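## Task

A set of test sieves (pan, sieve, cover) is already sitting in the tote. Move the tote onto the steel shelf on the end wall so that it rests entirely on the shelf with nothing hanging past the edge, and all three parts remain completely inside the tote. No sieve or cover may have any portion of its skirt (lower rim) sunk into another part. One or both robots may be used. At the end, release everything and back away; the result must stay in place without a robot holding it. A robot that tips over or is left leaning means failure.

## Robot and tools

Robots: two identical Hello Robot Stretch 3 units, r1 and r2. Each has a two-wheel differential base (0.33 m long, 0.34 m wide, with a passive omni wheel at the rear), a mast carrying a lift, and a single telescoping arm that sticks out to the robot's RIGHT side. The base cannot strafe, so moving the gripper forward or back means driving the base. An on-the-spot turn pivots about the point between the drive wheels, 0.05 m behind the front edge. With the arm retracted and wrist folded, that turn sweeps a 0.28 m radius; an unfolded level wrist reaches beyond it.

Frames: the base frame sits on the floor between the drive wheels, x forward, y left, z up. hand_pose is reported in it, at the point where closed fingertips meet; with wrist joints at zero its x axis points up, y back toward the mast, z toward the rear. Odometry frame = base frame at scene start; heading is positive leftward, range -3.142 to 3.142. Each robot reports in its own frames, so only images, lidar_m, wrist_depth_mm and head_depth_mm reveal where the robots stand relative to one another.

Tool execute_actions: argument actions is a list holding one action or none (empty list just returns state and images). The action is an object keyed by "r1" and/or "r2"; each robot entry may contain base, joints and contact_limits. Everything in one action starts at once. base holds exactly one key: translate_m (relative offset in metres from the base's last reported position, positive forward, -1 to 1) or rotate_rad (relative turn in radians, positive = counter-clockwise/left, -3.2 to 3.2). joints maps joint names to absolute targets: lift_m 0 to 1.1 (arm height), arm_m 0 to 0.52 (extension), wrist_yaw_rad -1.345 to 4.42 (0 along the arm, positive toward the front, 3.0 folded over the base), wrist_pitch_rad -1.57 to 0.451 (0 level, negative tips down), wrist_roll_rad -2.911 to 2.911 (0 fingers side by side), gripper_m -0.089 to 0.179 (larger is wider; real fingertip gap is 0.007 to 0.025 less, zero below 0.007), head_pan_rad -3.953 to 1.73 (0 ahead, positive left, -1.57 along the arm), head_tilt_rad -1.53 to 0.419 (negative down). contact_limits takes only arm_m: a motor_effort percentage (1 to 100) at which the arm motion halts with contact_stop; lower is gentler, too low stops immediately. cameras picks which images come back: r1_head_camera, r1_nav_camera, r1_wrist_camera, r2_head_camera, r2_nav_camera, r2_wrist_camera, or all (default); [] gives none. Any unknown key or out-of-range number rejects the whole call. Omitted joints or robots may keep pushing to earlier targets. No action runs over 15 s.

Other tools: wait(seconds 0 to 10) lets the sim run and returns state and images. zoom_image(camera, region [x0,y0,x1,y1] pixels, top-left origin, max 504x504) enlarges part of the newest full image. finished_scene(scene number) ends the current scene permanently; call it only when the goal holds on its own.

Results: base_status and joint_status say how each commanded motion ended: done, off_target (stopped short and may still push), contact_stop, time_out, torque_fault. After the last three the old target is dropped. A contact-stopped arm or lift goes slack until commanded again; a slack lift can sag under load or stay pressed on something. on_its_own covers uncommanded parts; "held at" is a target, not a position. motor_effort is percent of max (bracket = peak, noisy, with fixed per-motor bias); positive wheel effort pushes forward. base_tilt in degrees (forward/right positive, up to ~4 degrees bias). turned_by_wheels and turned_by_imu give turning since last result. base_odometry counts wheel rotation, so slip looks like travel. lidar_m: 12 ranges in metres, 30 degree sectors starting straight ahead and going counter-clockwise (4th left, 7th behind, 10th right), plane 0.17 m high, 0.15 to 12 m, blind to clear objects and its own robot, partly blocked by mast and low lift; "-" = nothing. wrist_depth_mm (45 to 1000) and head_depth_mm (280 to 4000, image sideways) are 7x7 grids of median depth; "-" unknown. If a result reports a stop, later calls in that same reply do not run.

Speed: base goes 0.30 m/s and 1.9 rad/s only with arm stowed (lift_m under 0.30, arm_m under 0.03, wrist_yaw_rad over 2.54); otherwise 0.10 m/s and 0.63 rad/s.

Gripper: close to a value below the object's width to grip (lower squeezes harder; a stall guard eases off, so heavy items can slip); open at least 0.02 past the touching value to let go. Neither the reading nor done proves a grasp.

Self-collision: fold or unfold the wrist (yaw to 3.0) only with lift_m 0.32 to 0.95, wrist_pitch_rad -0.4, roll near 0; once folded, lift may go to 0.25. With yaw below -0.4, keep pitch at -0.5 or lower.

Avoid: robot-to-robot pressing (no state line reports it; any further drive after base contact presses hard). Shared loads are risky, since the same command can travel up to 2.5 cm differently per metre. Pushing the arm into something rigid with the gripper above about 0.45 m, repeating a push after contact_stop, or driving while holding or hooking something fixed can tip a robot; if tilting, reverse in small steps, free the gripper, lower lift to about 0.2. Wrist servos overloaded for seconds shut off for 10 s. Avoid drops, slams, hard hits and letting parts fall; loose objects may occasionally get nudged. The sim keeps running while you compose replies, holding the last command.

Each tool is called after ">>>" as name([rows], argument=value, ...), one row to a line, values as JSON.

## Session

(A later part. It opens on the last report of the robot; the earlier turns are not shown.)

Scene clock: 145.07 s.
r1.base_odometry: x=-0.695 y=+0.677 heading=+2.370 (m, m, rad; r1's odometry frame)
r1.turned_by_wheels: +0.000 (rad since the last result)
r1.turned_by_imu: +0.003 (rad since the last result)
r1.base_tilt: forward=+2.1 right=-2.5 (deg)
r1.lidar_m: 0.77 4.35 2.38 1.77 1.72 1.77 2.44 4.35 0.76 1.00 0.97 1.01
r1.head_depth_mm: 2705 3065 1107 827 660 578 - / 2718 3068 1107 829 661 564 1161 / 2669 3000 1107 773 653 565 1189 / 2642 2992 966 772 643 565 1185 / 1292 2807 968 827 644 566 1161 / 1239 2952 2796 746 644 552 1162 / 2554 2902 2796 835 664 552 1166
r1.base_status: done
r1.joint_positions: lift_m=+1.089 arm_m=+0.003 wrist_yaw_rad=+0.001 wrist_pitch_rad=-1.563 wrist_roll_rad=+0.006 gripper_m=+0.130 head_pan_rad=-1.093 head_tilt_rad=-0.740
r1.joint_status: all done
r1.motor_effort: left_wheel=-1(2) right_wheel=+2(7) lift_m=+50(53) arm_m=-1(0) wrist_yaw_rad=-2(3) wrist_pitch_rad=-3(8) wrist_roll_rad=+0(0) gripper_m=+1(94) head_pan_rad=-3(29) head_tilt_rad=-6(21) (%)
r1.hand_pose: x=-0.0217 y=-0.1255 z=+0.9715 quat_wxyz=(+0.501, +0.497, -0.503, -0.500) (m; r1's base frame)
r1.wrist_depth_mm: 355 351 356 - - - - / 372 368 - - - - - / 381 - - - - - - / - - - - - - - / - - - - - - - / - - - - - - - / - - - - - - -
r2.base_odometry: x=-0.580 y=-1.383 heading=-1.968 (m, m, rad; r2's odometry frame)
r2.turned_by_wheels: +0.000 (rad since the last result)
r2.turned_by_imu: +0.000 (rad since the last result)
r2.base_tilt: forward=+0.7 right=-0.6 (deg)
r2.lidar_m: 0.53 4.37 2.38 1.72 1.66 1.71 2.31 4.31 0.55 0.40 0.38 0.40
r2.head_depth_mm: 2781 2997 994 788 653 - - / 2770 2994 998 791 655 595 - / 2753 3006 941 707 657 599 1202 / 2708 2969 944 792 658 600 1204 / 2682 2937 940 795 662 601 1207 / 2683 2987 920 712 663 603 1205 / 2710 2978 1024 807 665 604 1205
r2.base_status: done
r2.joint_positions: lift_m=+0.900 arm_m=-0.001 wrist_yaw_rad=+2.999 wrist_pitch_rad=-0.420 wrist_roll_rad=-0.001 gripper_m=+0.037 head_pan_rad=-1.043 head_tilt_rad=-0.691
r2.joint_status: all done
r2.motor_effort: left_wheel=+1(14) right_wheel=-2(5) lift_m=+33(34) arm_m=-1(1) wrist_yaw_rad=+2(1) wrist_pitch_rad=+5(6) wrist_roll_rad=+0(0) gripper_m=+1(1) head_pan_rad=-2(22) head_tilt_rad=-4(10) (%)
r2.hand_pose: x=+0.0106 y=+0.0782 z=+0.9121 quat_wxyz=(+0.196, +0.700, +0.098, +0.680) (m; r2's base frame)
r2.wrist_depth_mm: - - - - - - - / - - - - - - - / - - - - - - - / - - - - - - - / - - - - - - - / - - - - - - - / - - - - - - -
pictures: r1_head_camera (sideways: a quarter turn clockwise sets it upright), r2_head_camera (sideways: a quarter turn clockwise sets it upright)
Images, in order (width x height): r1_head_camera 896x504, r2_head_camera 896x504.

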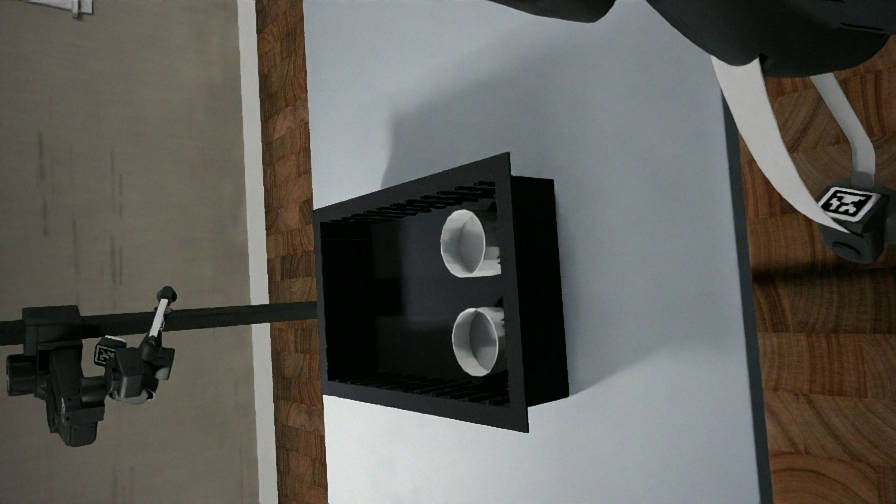

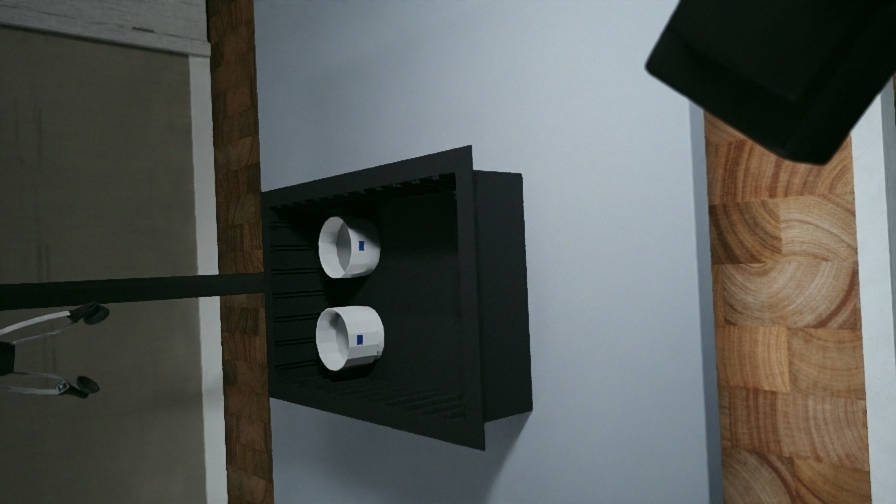

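>>> execute_actions([
  {"r1": {"base": {"rotate_rad": 0.52}, "joints": {"arm_m": 0.3, "head_pan_rad": -1.57, "head_tilt_rad": -0.75}}, "r2": {"base": {"rotate_rad": 0.55}, "joints": {"lift_m": 0.94, "wrist_yaw_rad": 0.0, "gripper_m": 0.15, "head_pan_rad": -1.57, "head_tilt_rad": -0.7}}},
])

Scene clock: 156.73 s.
r1.base_odometry: x=-0.695 y=+0.677 heading=+2.890 (m, m, rad; r1's odometry frame)
r1.turned_by_wheels: +0.520 (rad since the last result)
r1.turned_by_imu: +0.517 (rad since the last result)
r1.base_tilt: forward=+2.1 right=-2.4 (deg)
r1.lidar_m: 4.36 2.41 1.77 1.70 1.76 2.41 4.34 0.76 1.01 0.97 1.00 0.77
r1.head_depth_mm: 2725 3044 1100 826 660 577 1159 / 2577 3038 1107 828 661 577 1161 / - 3014 1010 754 649 564 1167 / 2587 - 960 826 646 563 1159 / 1189 2909 967 801 644 564 1163 / 2622 2975 1114 756 644 565 1159 / 2617 2944 2774 835 663 565 1162
r1.base_status: done
r1.joint_positions: lift_m=+1.089 arm_m=+0.300 wrist_yaw_rad=+0.000 wrist_pitch_rad=-1.565 wrist_roll_rad=+0.006 gripper_m=+0.130 head_pan_rad=-1.563 head_tilt_rad=-0.741
r1.joint_status: all done
r1.motor_effort: left_wheel=-1(4) right_wheel=+3(7) lift_m=+50(50) arm_m=+3(4) wrist_yaw_rad=+0(2) wrist_pitch_rad=-2(2) wrist_roll_rad=+0(0) gripper_m=+0(0) head_pan_rad=-3(31) head_tilt_rad=-5(4) (%)
r1.hand_pose: x=-0.0216 y=-0.4222 z=+0.9716 quat_wxyz=(+0.500, +0.497, -0.503, -0.500) (m; r1's base frame)
r1.wrist_depth_mm: 360 352 323 337 310 328 327 / 369 365 349 356 339 339 336 / 383 374 368 275 283 356 345 / 394 388 378 373 365 363 356 / 413 409 395 390 383 374 368 / - - - - - - 377 / - - - - - - -
r2.base_odometry: x=-0.580 y=-1.383 heading=-1.418 (m, m, rad; r2's odometry frame)
r2.turned_by_wheels: +0.550 (rad since the last result)
r2.turned_by_imu: +0.538 (rad since the last result)
r2.base_tilt: forward=+0.7 right=-0.7 (deg)
r2.lidar_m: 4.37 2.33 1.71 1.65 1.72 2.35 4.31 0.54 0.40 0.38 0.40 0.54
r2.head_depth_mm: 2766 2998 993 813 - - - / 2742 3012 1003 813 - - - / 2726 3054 939 791 - - - / 2729 3023 944 817 668 1296 1201 / 1359 2974 927 807 646 601 1202 / 2737 2994 943 719 663 603 1207 / 2745 3004 1022 807 665 606 1208
r2.base_status: done
r2.joint_positions: lift_m=+0.940 arm_m=-0.001 wrist_yaw_rad=+0.002 wrist_pitch_rad=-0.419 wrist_roll_rad=-0.001 gripper_m=+0.150 head_pan_rad=-1.563 head_tilt_rad=-0.692
r2.joint_status: all done
r2.motor_effort: left_wheel=-3(9) right_wheel=+2(5) lift_m=+33(35) arm_m=-1(1) wrist_yaw_rad=-2(0) wrist_pitch_rad=+5(5) wrist_roll_rad=+0(0) gripper_m=+1(84) head_pan_rad=-2(23) head_tilt_rad=-3(3) (%)
r2.hand_pose: x=-0.0211 y=-0.3680 z=+0.9522 quat_wxyz=(+0.692, +0.148, -0.691, -0.147) (m; r2's base frame)
r2.wrist_depth_mm: - - - - - - - / - - - - - - - / 812 802 661 707 800 797 788 / 606 598 542 596 567 600 594 / 492 467 371 375 448 475 480 / 404 - 389 385 388 402 401 / 358 338 345 346 343 343 353
pictures: r1_head_camera (sideways: a quarter turn clockwise sets it upright), r1_nav_camera (sideways: a quarter turn counterclockwise sets it upright), r1_wrist_camera, r2_head_camera (sideways: a quarter turn clockwise sets it upright), r2_nav_camera (sideways: a quarter turn counterclockwise sets it upright), r2_wrist_camera
Images, in order (width x height): r1_head_camera 896x504, r1_nav_camera 672x504, r1_wrist_camera 644x364, r2_head_camera 896x504, r2_nav_camera 672x504, r2_wrist_camera 644x364.

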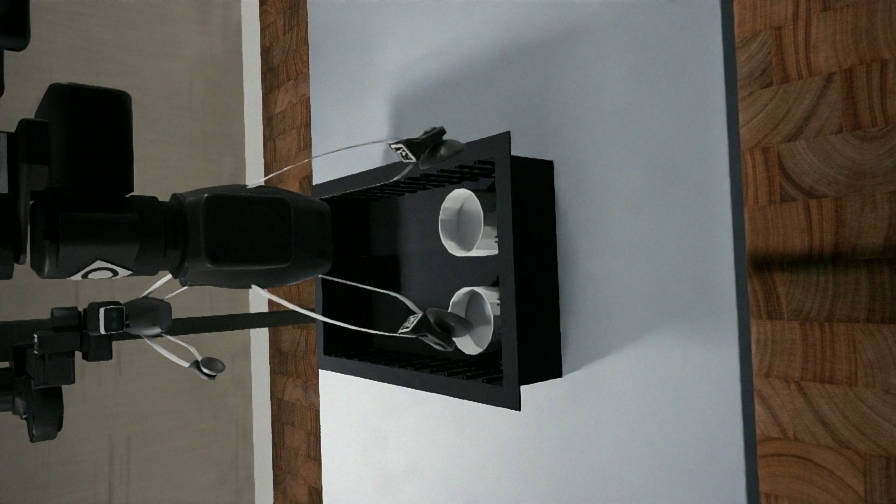

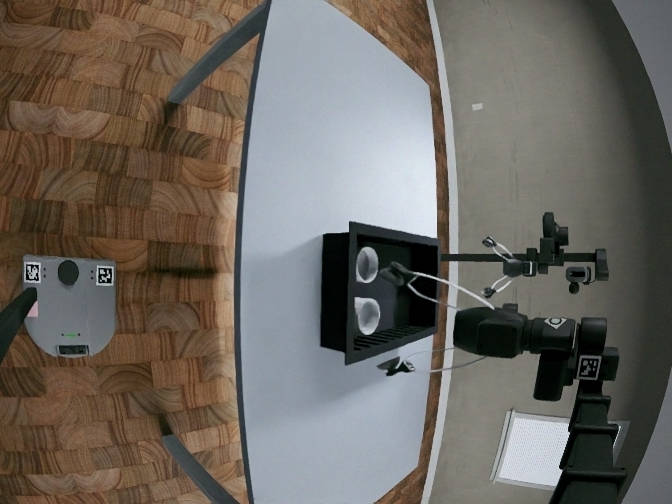

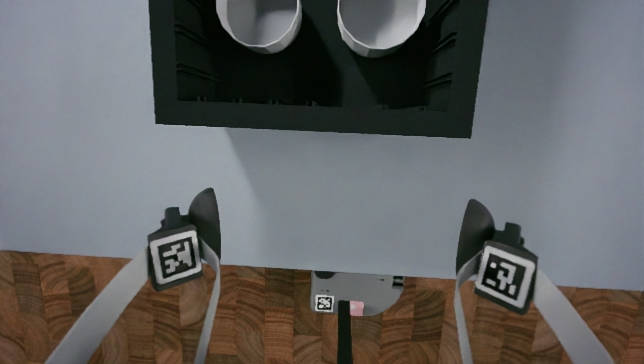

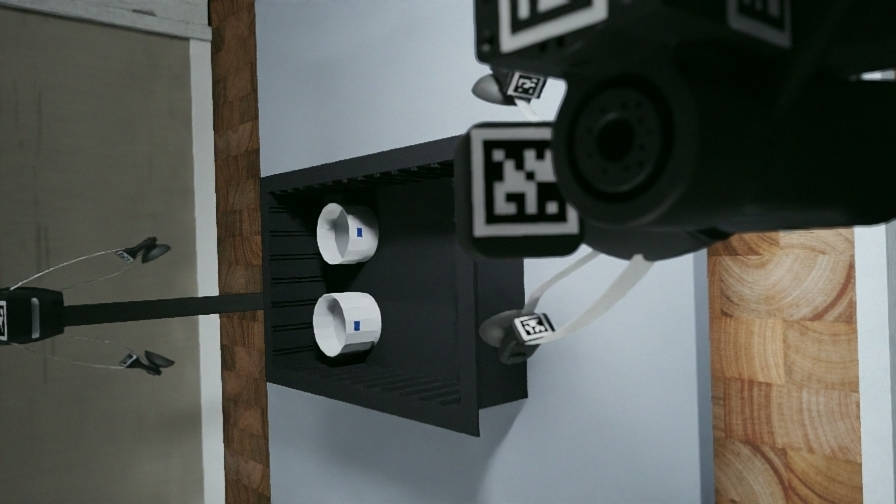

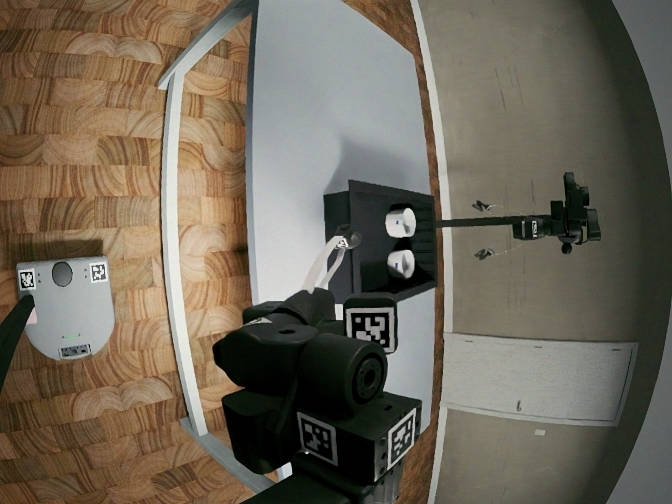

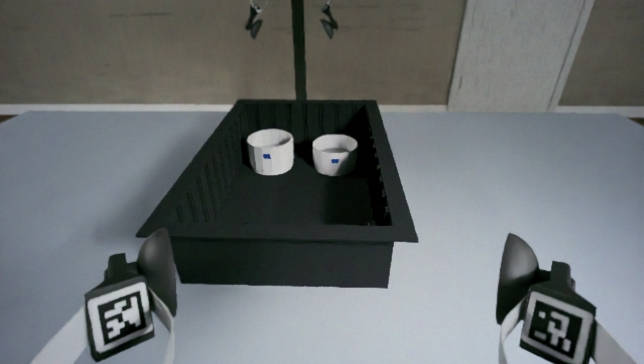

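>>> zoom_image(camera="r2_wrist_camera", region=[225, 110, 385, 200])

>>> zoom_image(camera="r1_wrist_camera", region=[140, 0, 500, 150])

Region (225, 110, 385, 200) of r2_wrist_camera's 644x364 image, scaled by 3.150; it fills the top 284 rows of this view, and the rest is white.

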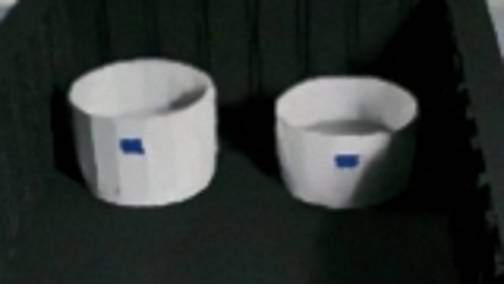

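Region (140, 0, 500, 150) of r1_wrist_camera's 644x364 image, scaled by 1.400; it fills the top 210 rows of this view, and the rest is white.

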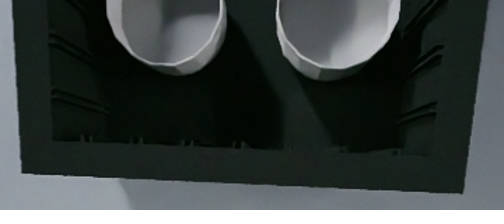

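>>> execute_actions([
  {"r1": {"base": {"translate_m": 0.024}, "joints": {"arm_m": 0.348, "lift_m": 1.04, "wrist_roll_rad": 1.57, "gripper_m": 0.09}}, "r2": {"base": {"translate_m": 0.161}, "joints": {"lift_m": 1.02, "arm_m": 0.364, "wrist_yaw_rad": -1.345, "wrist_pitch_rad": -1.05, "wrist_roll_rad": 0.259, "gripper_m": 0.09, "head_pan_rad": -1.75}}},
], cameras=["r1_head_camera", "r1_wrist_camera", "r2_head_camera", "r2_wrist_camera"])

Scene clock: 212.20 s.
r1.base_odometry: x=-0.718 y=+0.683 heading=+2.889 (m, m, rad; r1's odometry frame)
r1.turned_by_wheels: +0.000 (rad since the last result)
r1.turned_by_imu: +0.001 (rad since the last result)
r1.base_tilt: forward=+2.1 right=-2.4 (deg)
r1.lidar_m: 4.34 2.40 1.78 1.70 1.77 2.41 4.38 0.78 1.01 0.97 1.00 0.75
r1.head_depth_mm: - 3088 1103 824 660 577 1161 / - 3035 1076 826 658 577 1160 / - - 952 760 650 564 1166 / 2560 - 960 822 645 563 1163 / 2610 2947 955 772 645 565 1160 / 2611 2977 1116 803 664 564 1161 / 2609 2931 2799 837 663 566 1170
r1.base_status: done
r1.joint_positions: lift_m=+1.041 arm_m=+0.348 wrist_yaw_rad=+0.000 wrist_pitch_rad=-1.565 wrist_roll_rad=+1.567 gripper_m=+0.090 head_pan_rad=-1.563 head_tilt_rad=-0.741
r1.joint_status: all done
r1.motor_effort: left_wheel=-1(2) right_wheel=+2(7) lift_m=+15(47) arm_m=+3(4) wrist_yaw_rad=+0(0) wrist_pitch_rad=-1(1) wrist_roll_rad=+2(1) gripper_m=+0(94) head_pan_rad=-4(3) head_tilt_rad=-5(4) (%)
r1.hand_pose: x=-0.0215 y=-0.4698 z=+0.9231 quat_wxyz=(+0.002, +0.001, -0.709, -0.705) (m; r1's base frame)
r1.wrist_depth_mm: 233 223 219 215 288 282 962 / 321 313 290 301 299 293 969 / 335 329 296 311 308 305 972 / 346 341 329 321 317 315 - / 358 353 333 336 329 - - / 314 318 312 315 346 - - / 397 278 272 353 356 359 -
r2.base_odometry: x=-0.555 y=-1.543 heading=-1.418 (m, m, rad; r2's odometry frame)
r2.turned_by_wheels: +0.000 (rad since the last result)
r2.turned_by_imu: -0.001 (rad since the last result)
r2.base_tilt: forward=+0.8 right=-0.6 (deg)
r2.lidar_m: 4.22 2.35 1.71 1.65 1.71 2.35 4.46 0.54 0.40 0.38 0.40 0.55
r2.head_depth_mm: 2810 - 941 785 653 1339 1151 / - - 998 727 655 1317 1156 / - 3104 921 715 657 1297 1199 / 2868 2962 948 707 659 1290 1203 / - - 921 733 661 601 1206 / - - 983 781 663 590 1208 / 2659 2942 1019 806 666 578 1210
r2.base_status: done
r2.joint_positions: lift_m=+1.020 arm_m=+0.364 wrist_yaw_rad=-1.338 wrist_pitch_rad=-1.055 wrist_roll_rad=+0.256 gripper_m=+0.090 head_pan_rad=-1.743 head_tilt_rad=-0.692
r2.joint_status: all done
joint sent to its limit — the command would take r2.wrist_yaw_rad past its lower limit, so that joint was sent only as far as its limit.
r2.motor_effort: left_wheel=-2(4) right_wheel=+2(5) lift_m=+34(36) arm_m=+2(3) wrist_yaw_rad=-1(2) wrist_pitch_rad=+1(5) wrist_roll_rad=+1(1) gripper_m=+1(84) head_pan_rad=-2(14) head_tilt_rad=-3(4) (%)
r2.hand_pose: x=-0.1240 y=-0.5328 z=+0.9238 quat_wxyz=(+0.167, -0.183, -0.727, -0.640) (m; r2's base frame)
r2.wrist_depth_mm: 521 486 460 434 412 397 - / 480 453 422 402 385 369 - / 330 308 296 279 359 345 - / 368 372 361 348 338 324 - / 356 359 353 332 317 311 - / 357 344 324 315 304 292 283 / 309 327 308 298 287 279 271
pictures: r1_head_camera (sideways: a quarter turn clockwise sets it upright), r1_wrist_camera, r2_head_camera (sideways: a quarter turn clockwise sets it upright), r2_wrist_camera
Images, in order (width x height): r1_head_camera 896x504, r1_wrist_camera 644x364, r2_head_camera 896x504, r2_wrist_camera 644x364.

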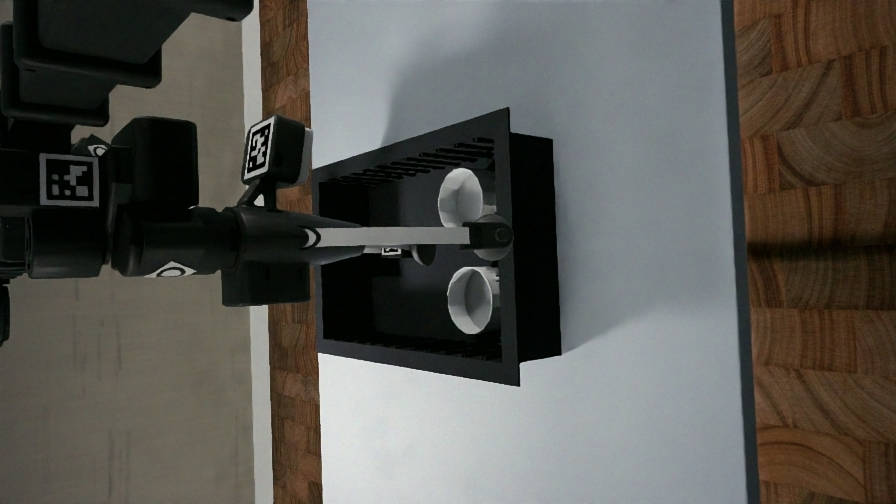

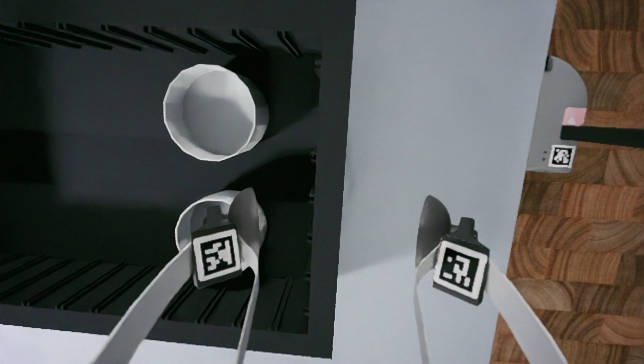

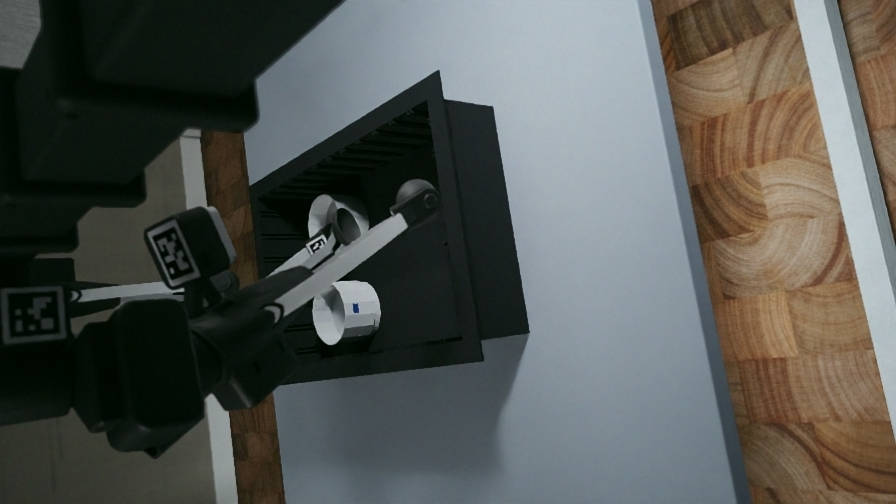

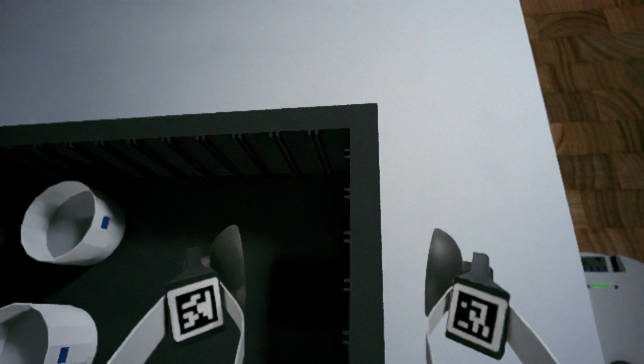

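>>> zoom_image(camera="r2_wrist_camera", region=[0, 160, 200, 364])

>>> zoom_image(camera="r2_head_camera", region=[290, 260, 400, 360])

>>> zoom_image(camera="r1_wrist_camera", region=[140, 40, 380, 300])

Region (0, 160, 200, 364) of r2_wrist_camera's 644x364 image, scaled by 2.471; it fills the left 494 columns of this view, and the rest is white.

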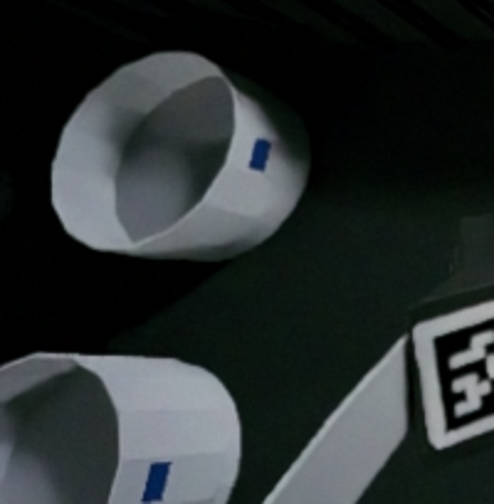

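Region (290, 260, 400, 360) of r2_head_camera's 896x504 image, scaled by 4.582, with more detail than that image has; it fills the top 458 rows of this view, and the rest is white.

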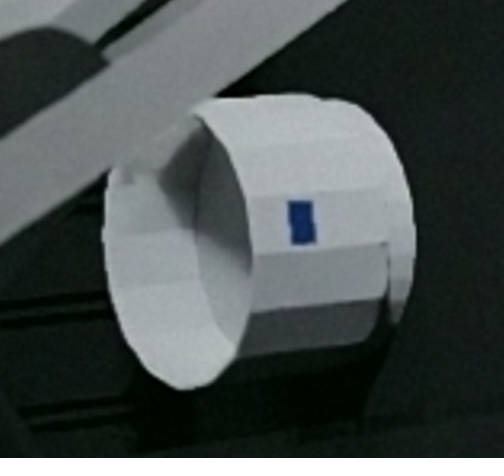

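Region (140, 40, 380, 300) of r1_wrist_camera's 644x364 image, scaled by 1.938; it fills the left 465 columns of this view, and the rest is white.

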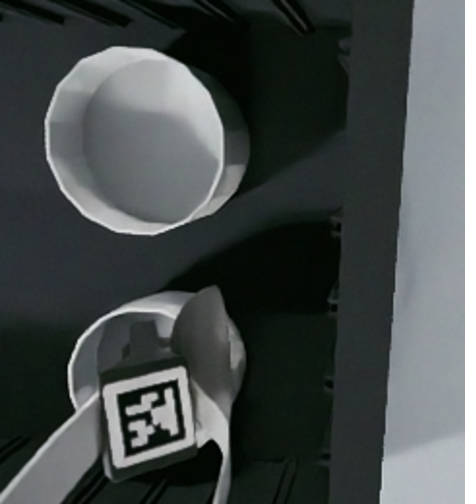

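>>> zoom_image(camera="r1_head_camera", region=[290, 90, 590, 400])

>>> zoom_image(camera="r2_head_camera", region=[230, 60, 550, 390])

Region (290, 90, 590, 400) of r1_head_camera's 896x504 image, scaled by 1.626, with more detail than that image has; it fills the left 488 columns of this view, and the rest is white.

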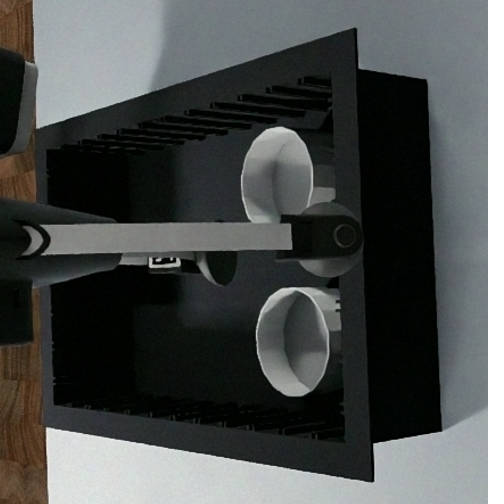

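Region (230, 60, 550, 390) of r2_head_camera's 896x504 image, scaled by 1.527, with more detail than that image has; it fills the left 489 columns of this view, and the rest is white.

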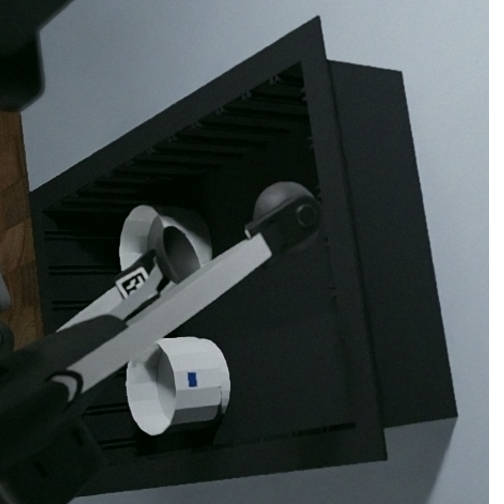

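>>> execute_actions([
  {"r1": {"base": {"translate_m": 0.005}, "joints": {"arm_m": 0.362, "lift_m": 0.98, "gripper_m": 0.085}}, "r2": {"joints": {"lift_m": 0.96}}},
], cameras=["r1_head_camera", "r1_wrist_camera", "r2_head_camera", "r2_wrist_camera"])

Scene clock: 238.50 s.
r1.base_odometry: x=-0.723 y=+0.684 heading=+2.889 (m, m, rad; r1's odometry frame)
r1.turned_by_wheels: +0.000 (rad since the last result)
r1.turned_by_imu: +0.000 (rad since the last result)
r1.base_tilt: forward=+2.2 right=-2.4 (deg)
r1.lidar_m: 4.33 2.42 1.78 1.71 1.77 2.42 4.37 0.78 1.01 0.97 1.01 0.74
r1.head_depth_mm: 2679 2908 - 799 658 576 1162 / 2665 - 1054 797 662 577 1157 / 2559 - 2891 759 650 565 1157 / 1175 - - 771 644 564 1161 / 2618 2966 967 770 643 565 1158 / 2606 2945 1110 830 665 566 1165 / 2591 2936 2736 832 664 566 1163
r1.base_status: done
r1.joint_positions: lift_m=+0.981 arm_m=+0.362 wrist_yaw_rad=+0.000 wrist_pitch_rad=-1.565 wrist_roll_rad=+1.567 gripper_m=+0.085 head_pan_rad=-1.563 head_tilt_rad=-0.741
r1.joint_status: all done
r1.motor_effort: left_wheel=-1(2) right_wheel=+2(8) lift_m=+15(14) arm_m=+3(3) wrist_yaw_rad=+0(0) wrist_pitch_rad=-2(2) wrist_roll_rad=+1(1) gripper_m=+0(35) head_pan_rad=-3(4) head_tilt_rad=-5(6) (%)
r1.hand_pose: x=-0.0215 y=-0.4839 z=+0.8631 quat_wxyz=(+0.002, +0.001, -0.709, -0.705) (m; r1's base frame)
r1.wrist_depth_mm: 253 230 219 184 233 230 228 / 263 234 229 245 241 239 236 / 270 264 238 251 249 246 245 / 277 276 267 260 258 253 932 / 293 283 263 199 269 262 - / 299 291 271 225 279 268 - / 237 242 248 231 292 282 -
r2.base_odometry: x=-0.555 y=-1.543 heading=-1.418 (m, m, rad; r2's odometry frame)
r2.turned_by_wheels: +0.000 (rad since the last result)
r2.turned_by_imu: -0.001 (rad since the last result)
r2.base_tilt: forward=+0.7 right=-0.6 (deg)
r2.lidar_m: 4.22 2.34 1.72 1.65 1.72 2.35 4.45 0.54 0.40 0.38 0.40 0.55
r2.head_depth_mm: 2967 3179 - - 638 1340 1151 / 2890 3110 - 726 656 1316 1154 / 2785 - 899 728 657 1298 1202 / 2739 3016 931 704 659 1295 1201 / 736 - - 733 662 600 1204 / 2658 2915 962 781 662 590 1202 / 2667 2930 1019 805 664 578 1207
r2.base_status: not commanded
r2.joint_positions: lift_m=+0.960 arm_m=+0.364 wrist_yaw_rad=-1.338 wrist_pitch_rad=-1.055 wrist_roll_rad=+0.256 gripper_m=+0.090 head_pan_rad=-1.743 head_tilt_rad=-0.692
r2.joint_status: all done
r2.motor_effort: left_wheel=-3(3) right_wheel=+2(1) lift_m=+26(31) arm_m=+2(2) wrist_yaw_rad=-1(0) wrist_pitch_rad=+1(1) wrist_roll_rad=+1(1) gripper_m=+1(0) head_pan_rad=-2(2) head_tilt_rad=-4(3) (%)
r2.hand_pose: x=-0.1240 y=-0.5328 z=+0.8641 quat_wxyz=(+0.167, -0.183, -0.727, -0.640) (m; r2's base frame)
r2.wrist_depth_mm: 425 395 372 352 334 315 - / 320 243 234 221 310 299 - / 286 283 279 261 291 281 - / 312 315 301 286 275 265 262 / 299 296 285 266 261 251 243 / 289 281 263 255 247 237 230 / 271 266 252 242 235 226 220
pictures: r1_head_camera (sideways: a quarter turn clockwise sets it upright), r1_wrist_camera, r2_head_camera (sideways: a quarter turn clockwise sets it upright), r2_wrist_camera
Images, in order (width x height): r1_head_camera 896x504, r1_wrist_camera 644x364, r2_head_camera 896x504, r2_wrist_camera 644x364.

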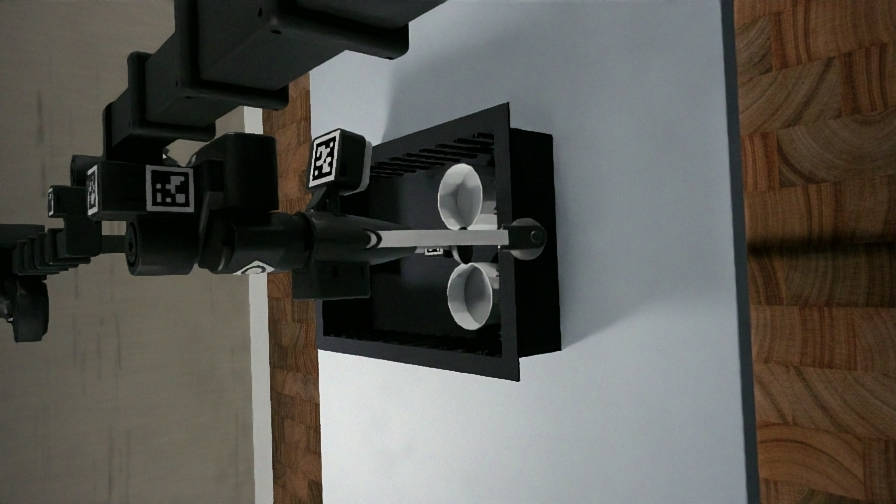

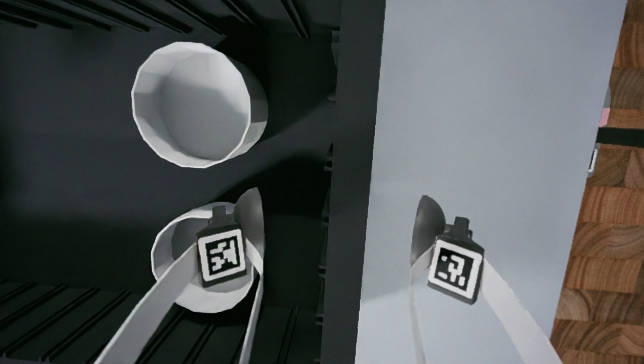

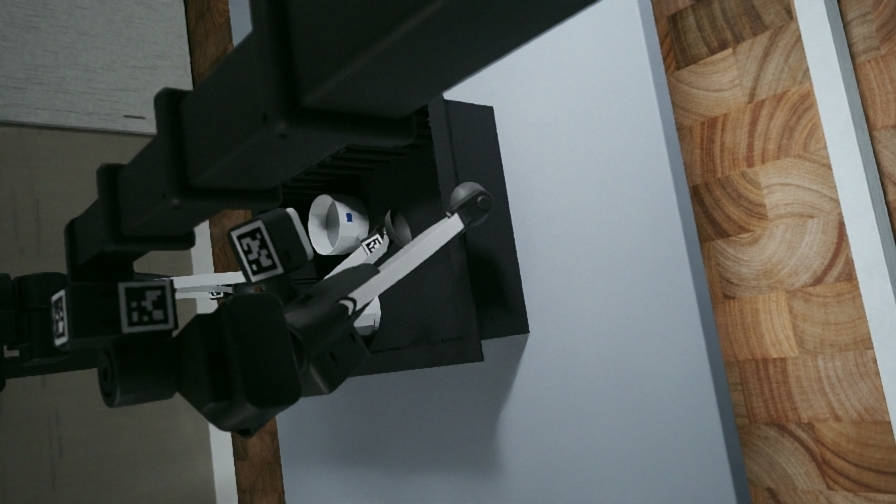

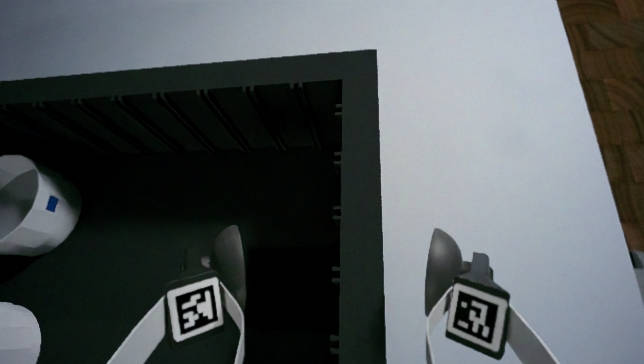

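>>> execute_actions([
  {"r1": {"joints": {"lift_m": 0.926}}, "r2": {"joints": {"lift_m": 0.908}}},
], cameras=["r1_head_camera", "r1_wrist_camera", "r2_head_camera", "r2_wrist_camera"])

Scene clock: 245.27 s.
r1.base_odometry: x=-0.723 y=+0.684 heading=+2.889 (m, m, rad; r1's odometry frame)
r1.turned_by_wheels: +0.000 (rad since the last result)
r1.turned_by_imu: +0.001 (rad since the last result)
r1.base_tilt: forward=+2.2 right=-2.4 (deg)
r1.lidar_m: 4.34 2.41 1.78 1.70 1.77 2.41 4.37 0.78 1.01 0.97 1.01 0.74
r1.head_depth_mm: 2690 3051 3010 - 641 575 1160 / 2676 2933 - 784 660 578 1162 / 2620 779 - 749 649 563 1163 / 1213 2870 - 746 644 566 1164 / 2593 2964 967 771 644 564 1164 / 2610 2942 1116 834 664 566 1163 / 2590 2939 2764 835 665 566 1164
r1.base_status: not commanded
r1.joint_positions: lift_m=+0.927 arm_m=+0.362 wrist_yaw_rad=+0.000 wrist_pitch_rad=-1.565 wrist_roll_rad=+1.567 gripper_m=+0.085 head_pan_rad=-1.563 head_tilt_rad=-0.741
r1.joint_status: all done
r1.motor_effort: left_wheel=-1(1) right_wheel=+2(1) lift_m=+15(17) arm_m=+3(3) wrist_yaw_rad=+0(0) wrist_pitch_rad=-1(2) wrist_roll_rad=+1(1) gripper_m=+0(0) head_pan_rad=-4(4) head_tilt_rad=-6(5) (%)
r1.hand_pose: x=-0.0215 y=-0.4839 z=+0.8091 quat_wxyz=(+0.002, +0.001, -0.709, -0.705) (m; r1's base frame)
r1.wrist_depth_mm: 198 174 191 176 184 182 179 / 205 179 179 192 190 189 183 / 212 184 185 200 197 194 190 / 223 216 212 135 205 200 197 / 232 222 217 147 210 206 203 / 239 210 214 130 221 211 212 / 239 215 228 134 229 224 221
r2.base_odometry: x=-0.555 y=-1.543 heading=-1.418 (m, m, rad; r2's odometry frame)
r2.turned_by_wheels: +0.000 (rad since the last result)
r2.turned_by_imu: -0.001 (rad since the last result)
r2.base_tilt: forward=+0.8 right=-0.6 (deg)
r2.lidar_m: 4.21 2.33 1.71 1.65 1.72 2.36 4.47 0.54 0.40 0.38 0.40 0.55
r2.head_depth_mm: 2941 3136 991 - - 1327 1137 / 2887 3106 1073 - 639 1316 1154 / 2833 3085 - 717 657 1296 1201 / 2765 2951 911 695 658 1296 1203 / 761 - - 687 661 602 1203 / 2645 2936 981 791 663 591 1208 / 2645 2941 1023 806 665 579 1215
r2.base_status: not commanded
r2.joint_positions: lift_m=+0.908 arm_m=+0.364 wrist_yaw_rad=-1.338 wrist_pitch_rad=-1.055 wrist_roll_rad=+0.256 gripper_m=+0.090 head_pan_rad=-1.743 head_tilt_rad=-0.692
r2.joint_status: all done
r2.motor_effort: left_wheel=-3(3) right_wheel=+2(1) lift_m=+27(27) arm_m=+2(2) wrist_yaw_rad=+0(1) wrist_pitch_rad=+1(1) wrist_roll_rad=+1(1) gripper_m=+0(0) head_pan_rad=-2(2) head_tilt_rad=-3(3) (%)
r2.hand_pose: x=-0.1240 y=-0.5328 z=+0.8121 quat_wxyz=(+0.167, -0.183, -0.727, -0.640) (m; r2's base frame)
r2.wrist_depth_mm: 196 186 180 170 266 255 248 / 218 220 217 196 247 238 229 / 275 263 253 239 232 224 216 / 264 251 239 144 221 212 205 / 247 237 228 213 209 202 194 / 232 224 210 201 199 191 185 / 218 213 201 116 187 182 177
pictures: r1_head_camera (sideways: a quarter turn clockwise sets it upright), r1_wrist_camera, r2_head_camera (sideways: a quarter turn clockwise sets it upright), r2_wrist_camera
Images, in order (width x height): r1_head_camera 896x504, r1_wrist_camera 644x364, r2_head_camera 896x504, r2_wrist_camera 644x364.

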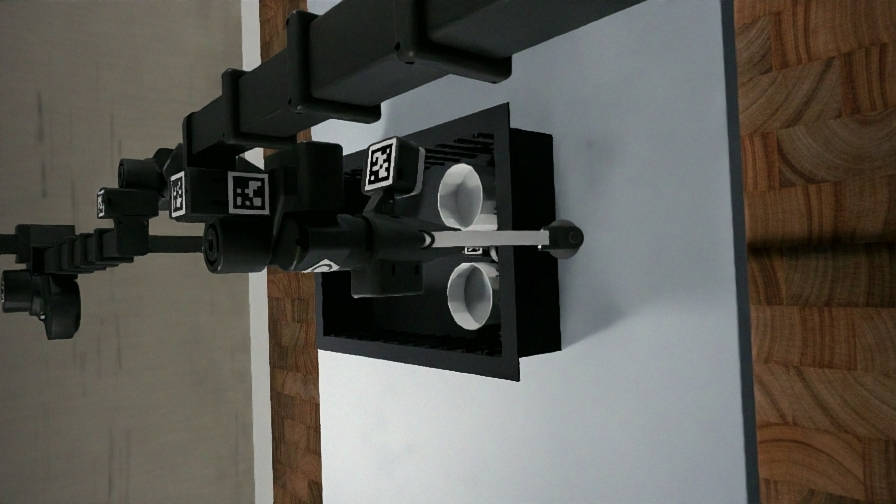

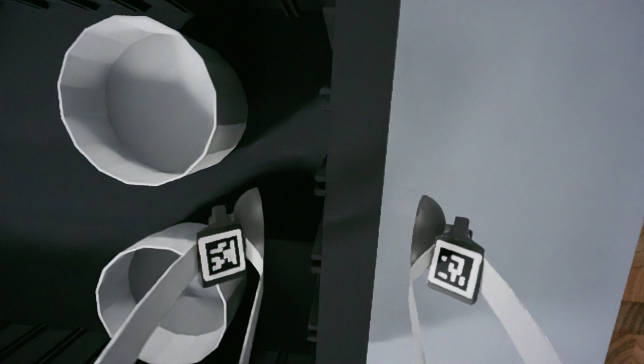

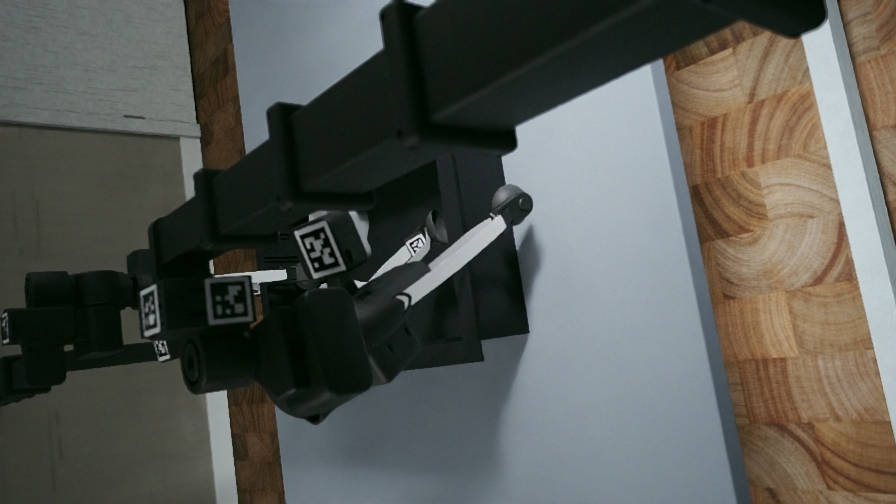

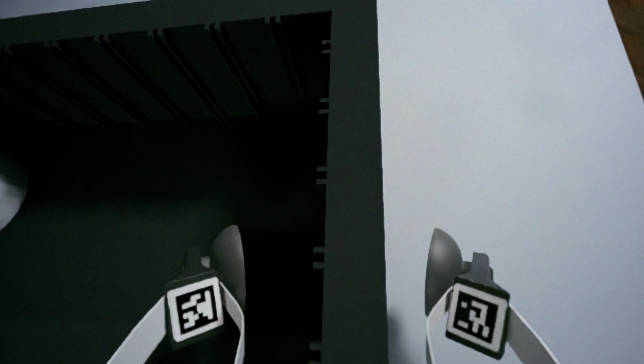

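>>> execute_actions([
  {"r1": {"joints": {"gripper_m": -0.02}}, "r2": {"joints": {"gripper_m": -0.02}}},
], cameras=["r1_head_camera", "r1_wrist_camera", "r2_head_camera", "r2_wrist_camera"])

Scene clock: 249.53 s.
r1.base_odometry: x=-0.723 y=+0.684 heading=+2.889 (m, m, rad; r1's odometry frame)
r1.turned_by_wheels: +0.000 (rad since the last result)
r1.turned_by_imu: +0.001 (rad since the last result)
r1.base_tilt: forward=+2.2 right=-2.5 (deg)
r1.lidar_m: 4.34 2.40 1.77 1.71 1.77 2.42 4.36 0.78 1.01 0.97 1.01 0.74
r1.head_depth_mm: 2674 3062 3052 - 641 575 1158 / 2674 2952 - 784 659 577 1159 / 2595 779 - 747 643 564 1163 / 1217 2871 - 742 644 563 1164 / 2573 2974 1062 773 642 565 1157 / 2642 2958 1116 831 664 566 1164 / 2624 2946 2754 832 664 566 1165
r1.base_status: not commanded
r1.joint_positions: lift_m=+0.927 arm_m=+0.362 wrist_yaw_rad=+0.000 wrist_pitch_rad=-1.584 wrist_roll_rad=+1.567 gripper_m=-0.019 head_pan_rad=-1.563 head_tilt_rad=-0.741
r1.joint_status: all done
r1.motor_effort: left_wheel=-1(1) right_wheel=+1(2) lift_m=+15(14) arm_m=+3(3) wrist_yaw_rad=+0(0) wrist_pitch_rad=+5(7) wrist_roll_rad=+1(1) gripper_m=-26(98) head_pan_rad=-3(4) head_tilt_rad=-5(6) (%)
r1.hand_pose: x=-0.0215 y=-0.4790 z=+0.8096 quat_wxyz=(+0.001, +0.001, -0.702, -0.712) (m; r1's base frame)
r1.wrist_depth_mm: 197 172 190 175 187 185 183 / 167 176 181 192 192 190 187 / 209 181 183 198 199 196 194 / 217 213 210 120 206 203 201 / 228 219 215 124 210 210 209 / 237 208 211 129 223 218 217 / 236 210 234 134 229 225 -
r2.base_odometry: x=-0.555 y=-1.543 heading=-1.418 (m, m, rad; r2's odometry frame)
r2.turned_by_wheels: +0.000 (rad since the last result)
r2.turned_by_imu: -0.001 (rad since the last result)
r2.base_tilt: forward=+0.7 right=-0.7 (deg)
r2.lidar_m: 4.21 2.34 1.71 1.65 1.72 2.35 4.45 0.54 0.40 0.38 0.40 0.55
r2.head_depth_mm: 2941 3168 997 - - 1331 1139 / 2879 3145 1079 - 639 1319 1149 / 2841 3123 - 726 656 1291 1197 / 2750 2906 945 704 658 1292 1201 / 761 - - 691 661 601 1210 / 2650 2927 981 781 663 589 1206 / 2649 2945 1024 808 665 579 1208
r2.base_status: not commanded
r2.joint_positions: lift_m=+0.908 arm_m=+0.364 wrist_yaw_rad=-1.339 wrist_pitch_rad=-1.064 wrist_roll_rad=+0.256 gripper_m=-0.019 head_pan_rad=-1.743 head_tilt_rad=-0.692
r2.joint_status: all done
r2.motor_effort: left_wheel=-3(3) right_wheel=+2(2) lift_m=+27(27) arm_m=+2(2) wrist_yaw_rad=+0(0) wrist_pitch_rad=+4(4) wrist_roll_rad=+1(1) gripper_m=-17(94) head_pan_rad=-2(2) head_tilt_rad=-3(3) (%)
r2.hand_pose: x=-0.1220 y=-0.5322 z=+0.8111 quat_wxyz=(+0.164, -0.180, -0.727, -0.642) (m; r2's base frame)
r2.wrist_depth_mm: 193 186 179 163 264 252 246 / 223 221 217 153 248 237 227 / 274 263 252 143 234 224 215 / 259 249 238 135 220 211 203 / 242 235 224 126 210 201 194 / 229 221 214 119 - 191 184 / 217 209 199 114 187 182 177
pictures: r1_head_camera (sideways: a quarter turn clockwise sets it upright), r1_wrist_camera, r2_head_camera (sideways: a quarter turn clockwise sets it upright), r2_wrist_camera
Images, in order (width x height): r1_head_camera 896x504, r1_wrist_camera 644x364, r2_head_camera 896x504, r2_wrist_camera 644x364.

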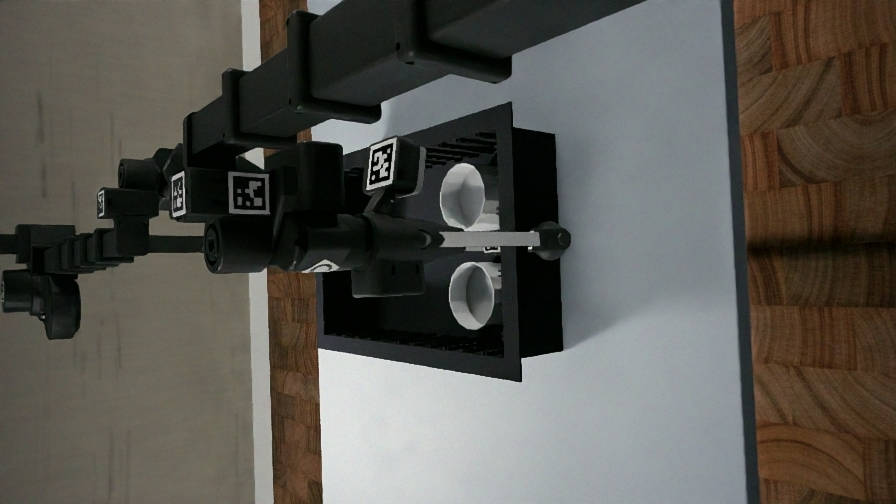

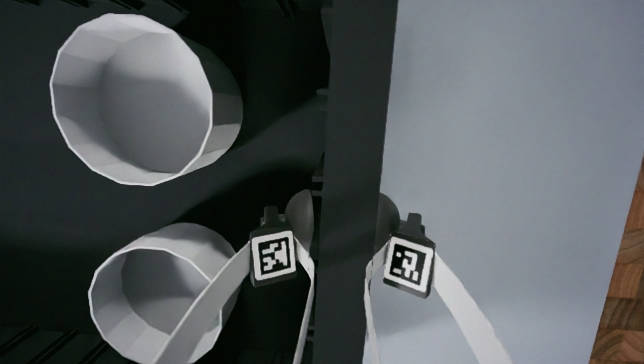

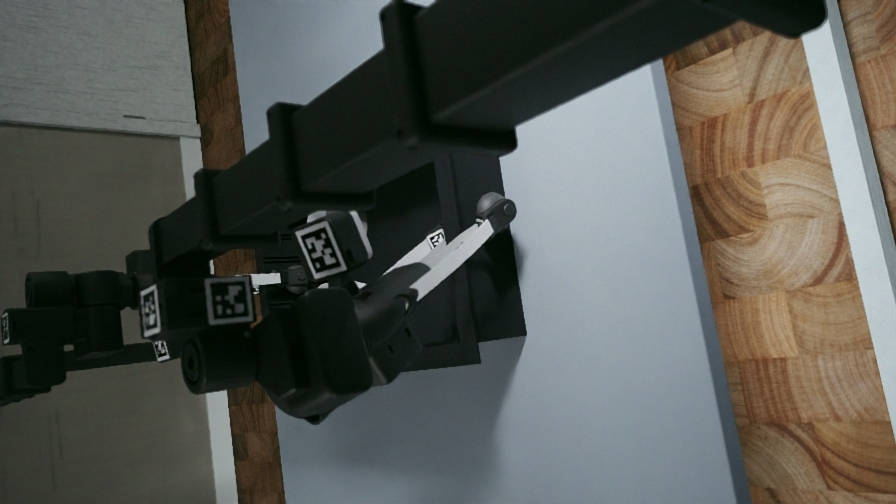

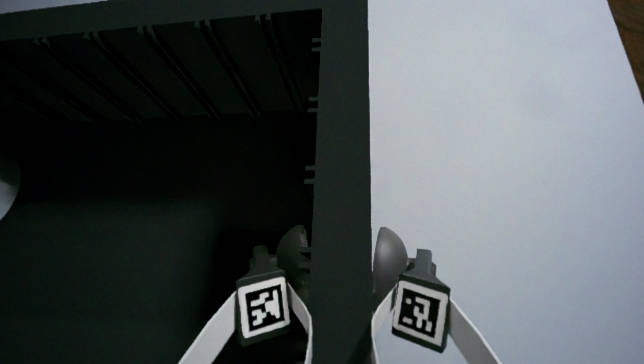

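>>> zoom_image(camera="r2_wrist_camera", region=[220, 200, 480, 364])

>>> zoom_image(camera="r2_head_camera", region=[400, 150, 560, 310])

>>> zoom_image(camera="r1_wrist_camera", region=[220, 160, 480, 364])

>>> zoom_image(camera="r1_head_camera", region=[430, 160, 590, 320])

Region (220, 200, 480, 364) of r2_wrist_camera's 644x364 image, scaled by 1.938; it fills the top 318 rows of this view, and the rest is white.

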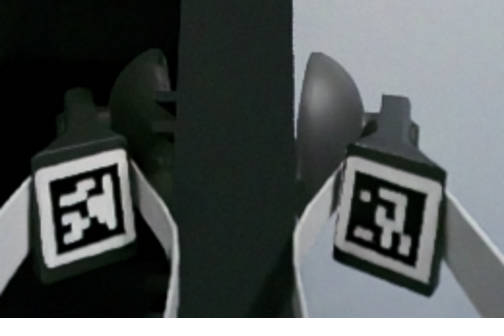

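Region (400, 150, 560, 310) of r2_head_camera's 896x504 image, scaled by 3.150, with more detail than that image has.

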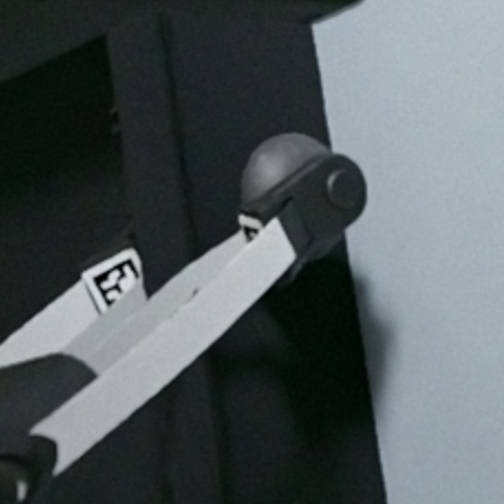

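Region (220, 160, 480, 364) of r1_wrist_camera's 644x364 image, scaled by 1.938; it fills the top 395 rows of this view, and the rest is white.

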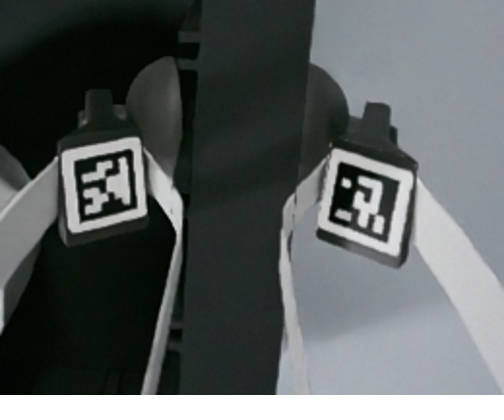

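Region (430, 160, 590, 320) of r1_head_camera's 896x504 image, scaled by 3.150, with more detail than that image has.

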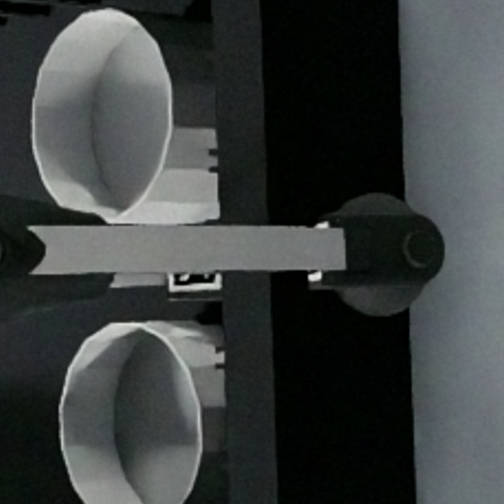

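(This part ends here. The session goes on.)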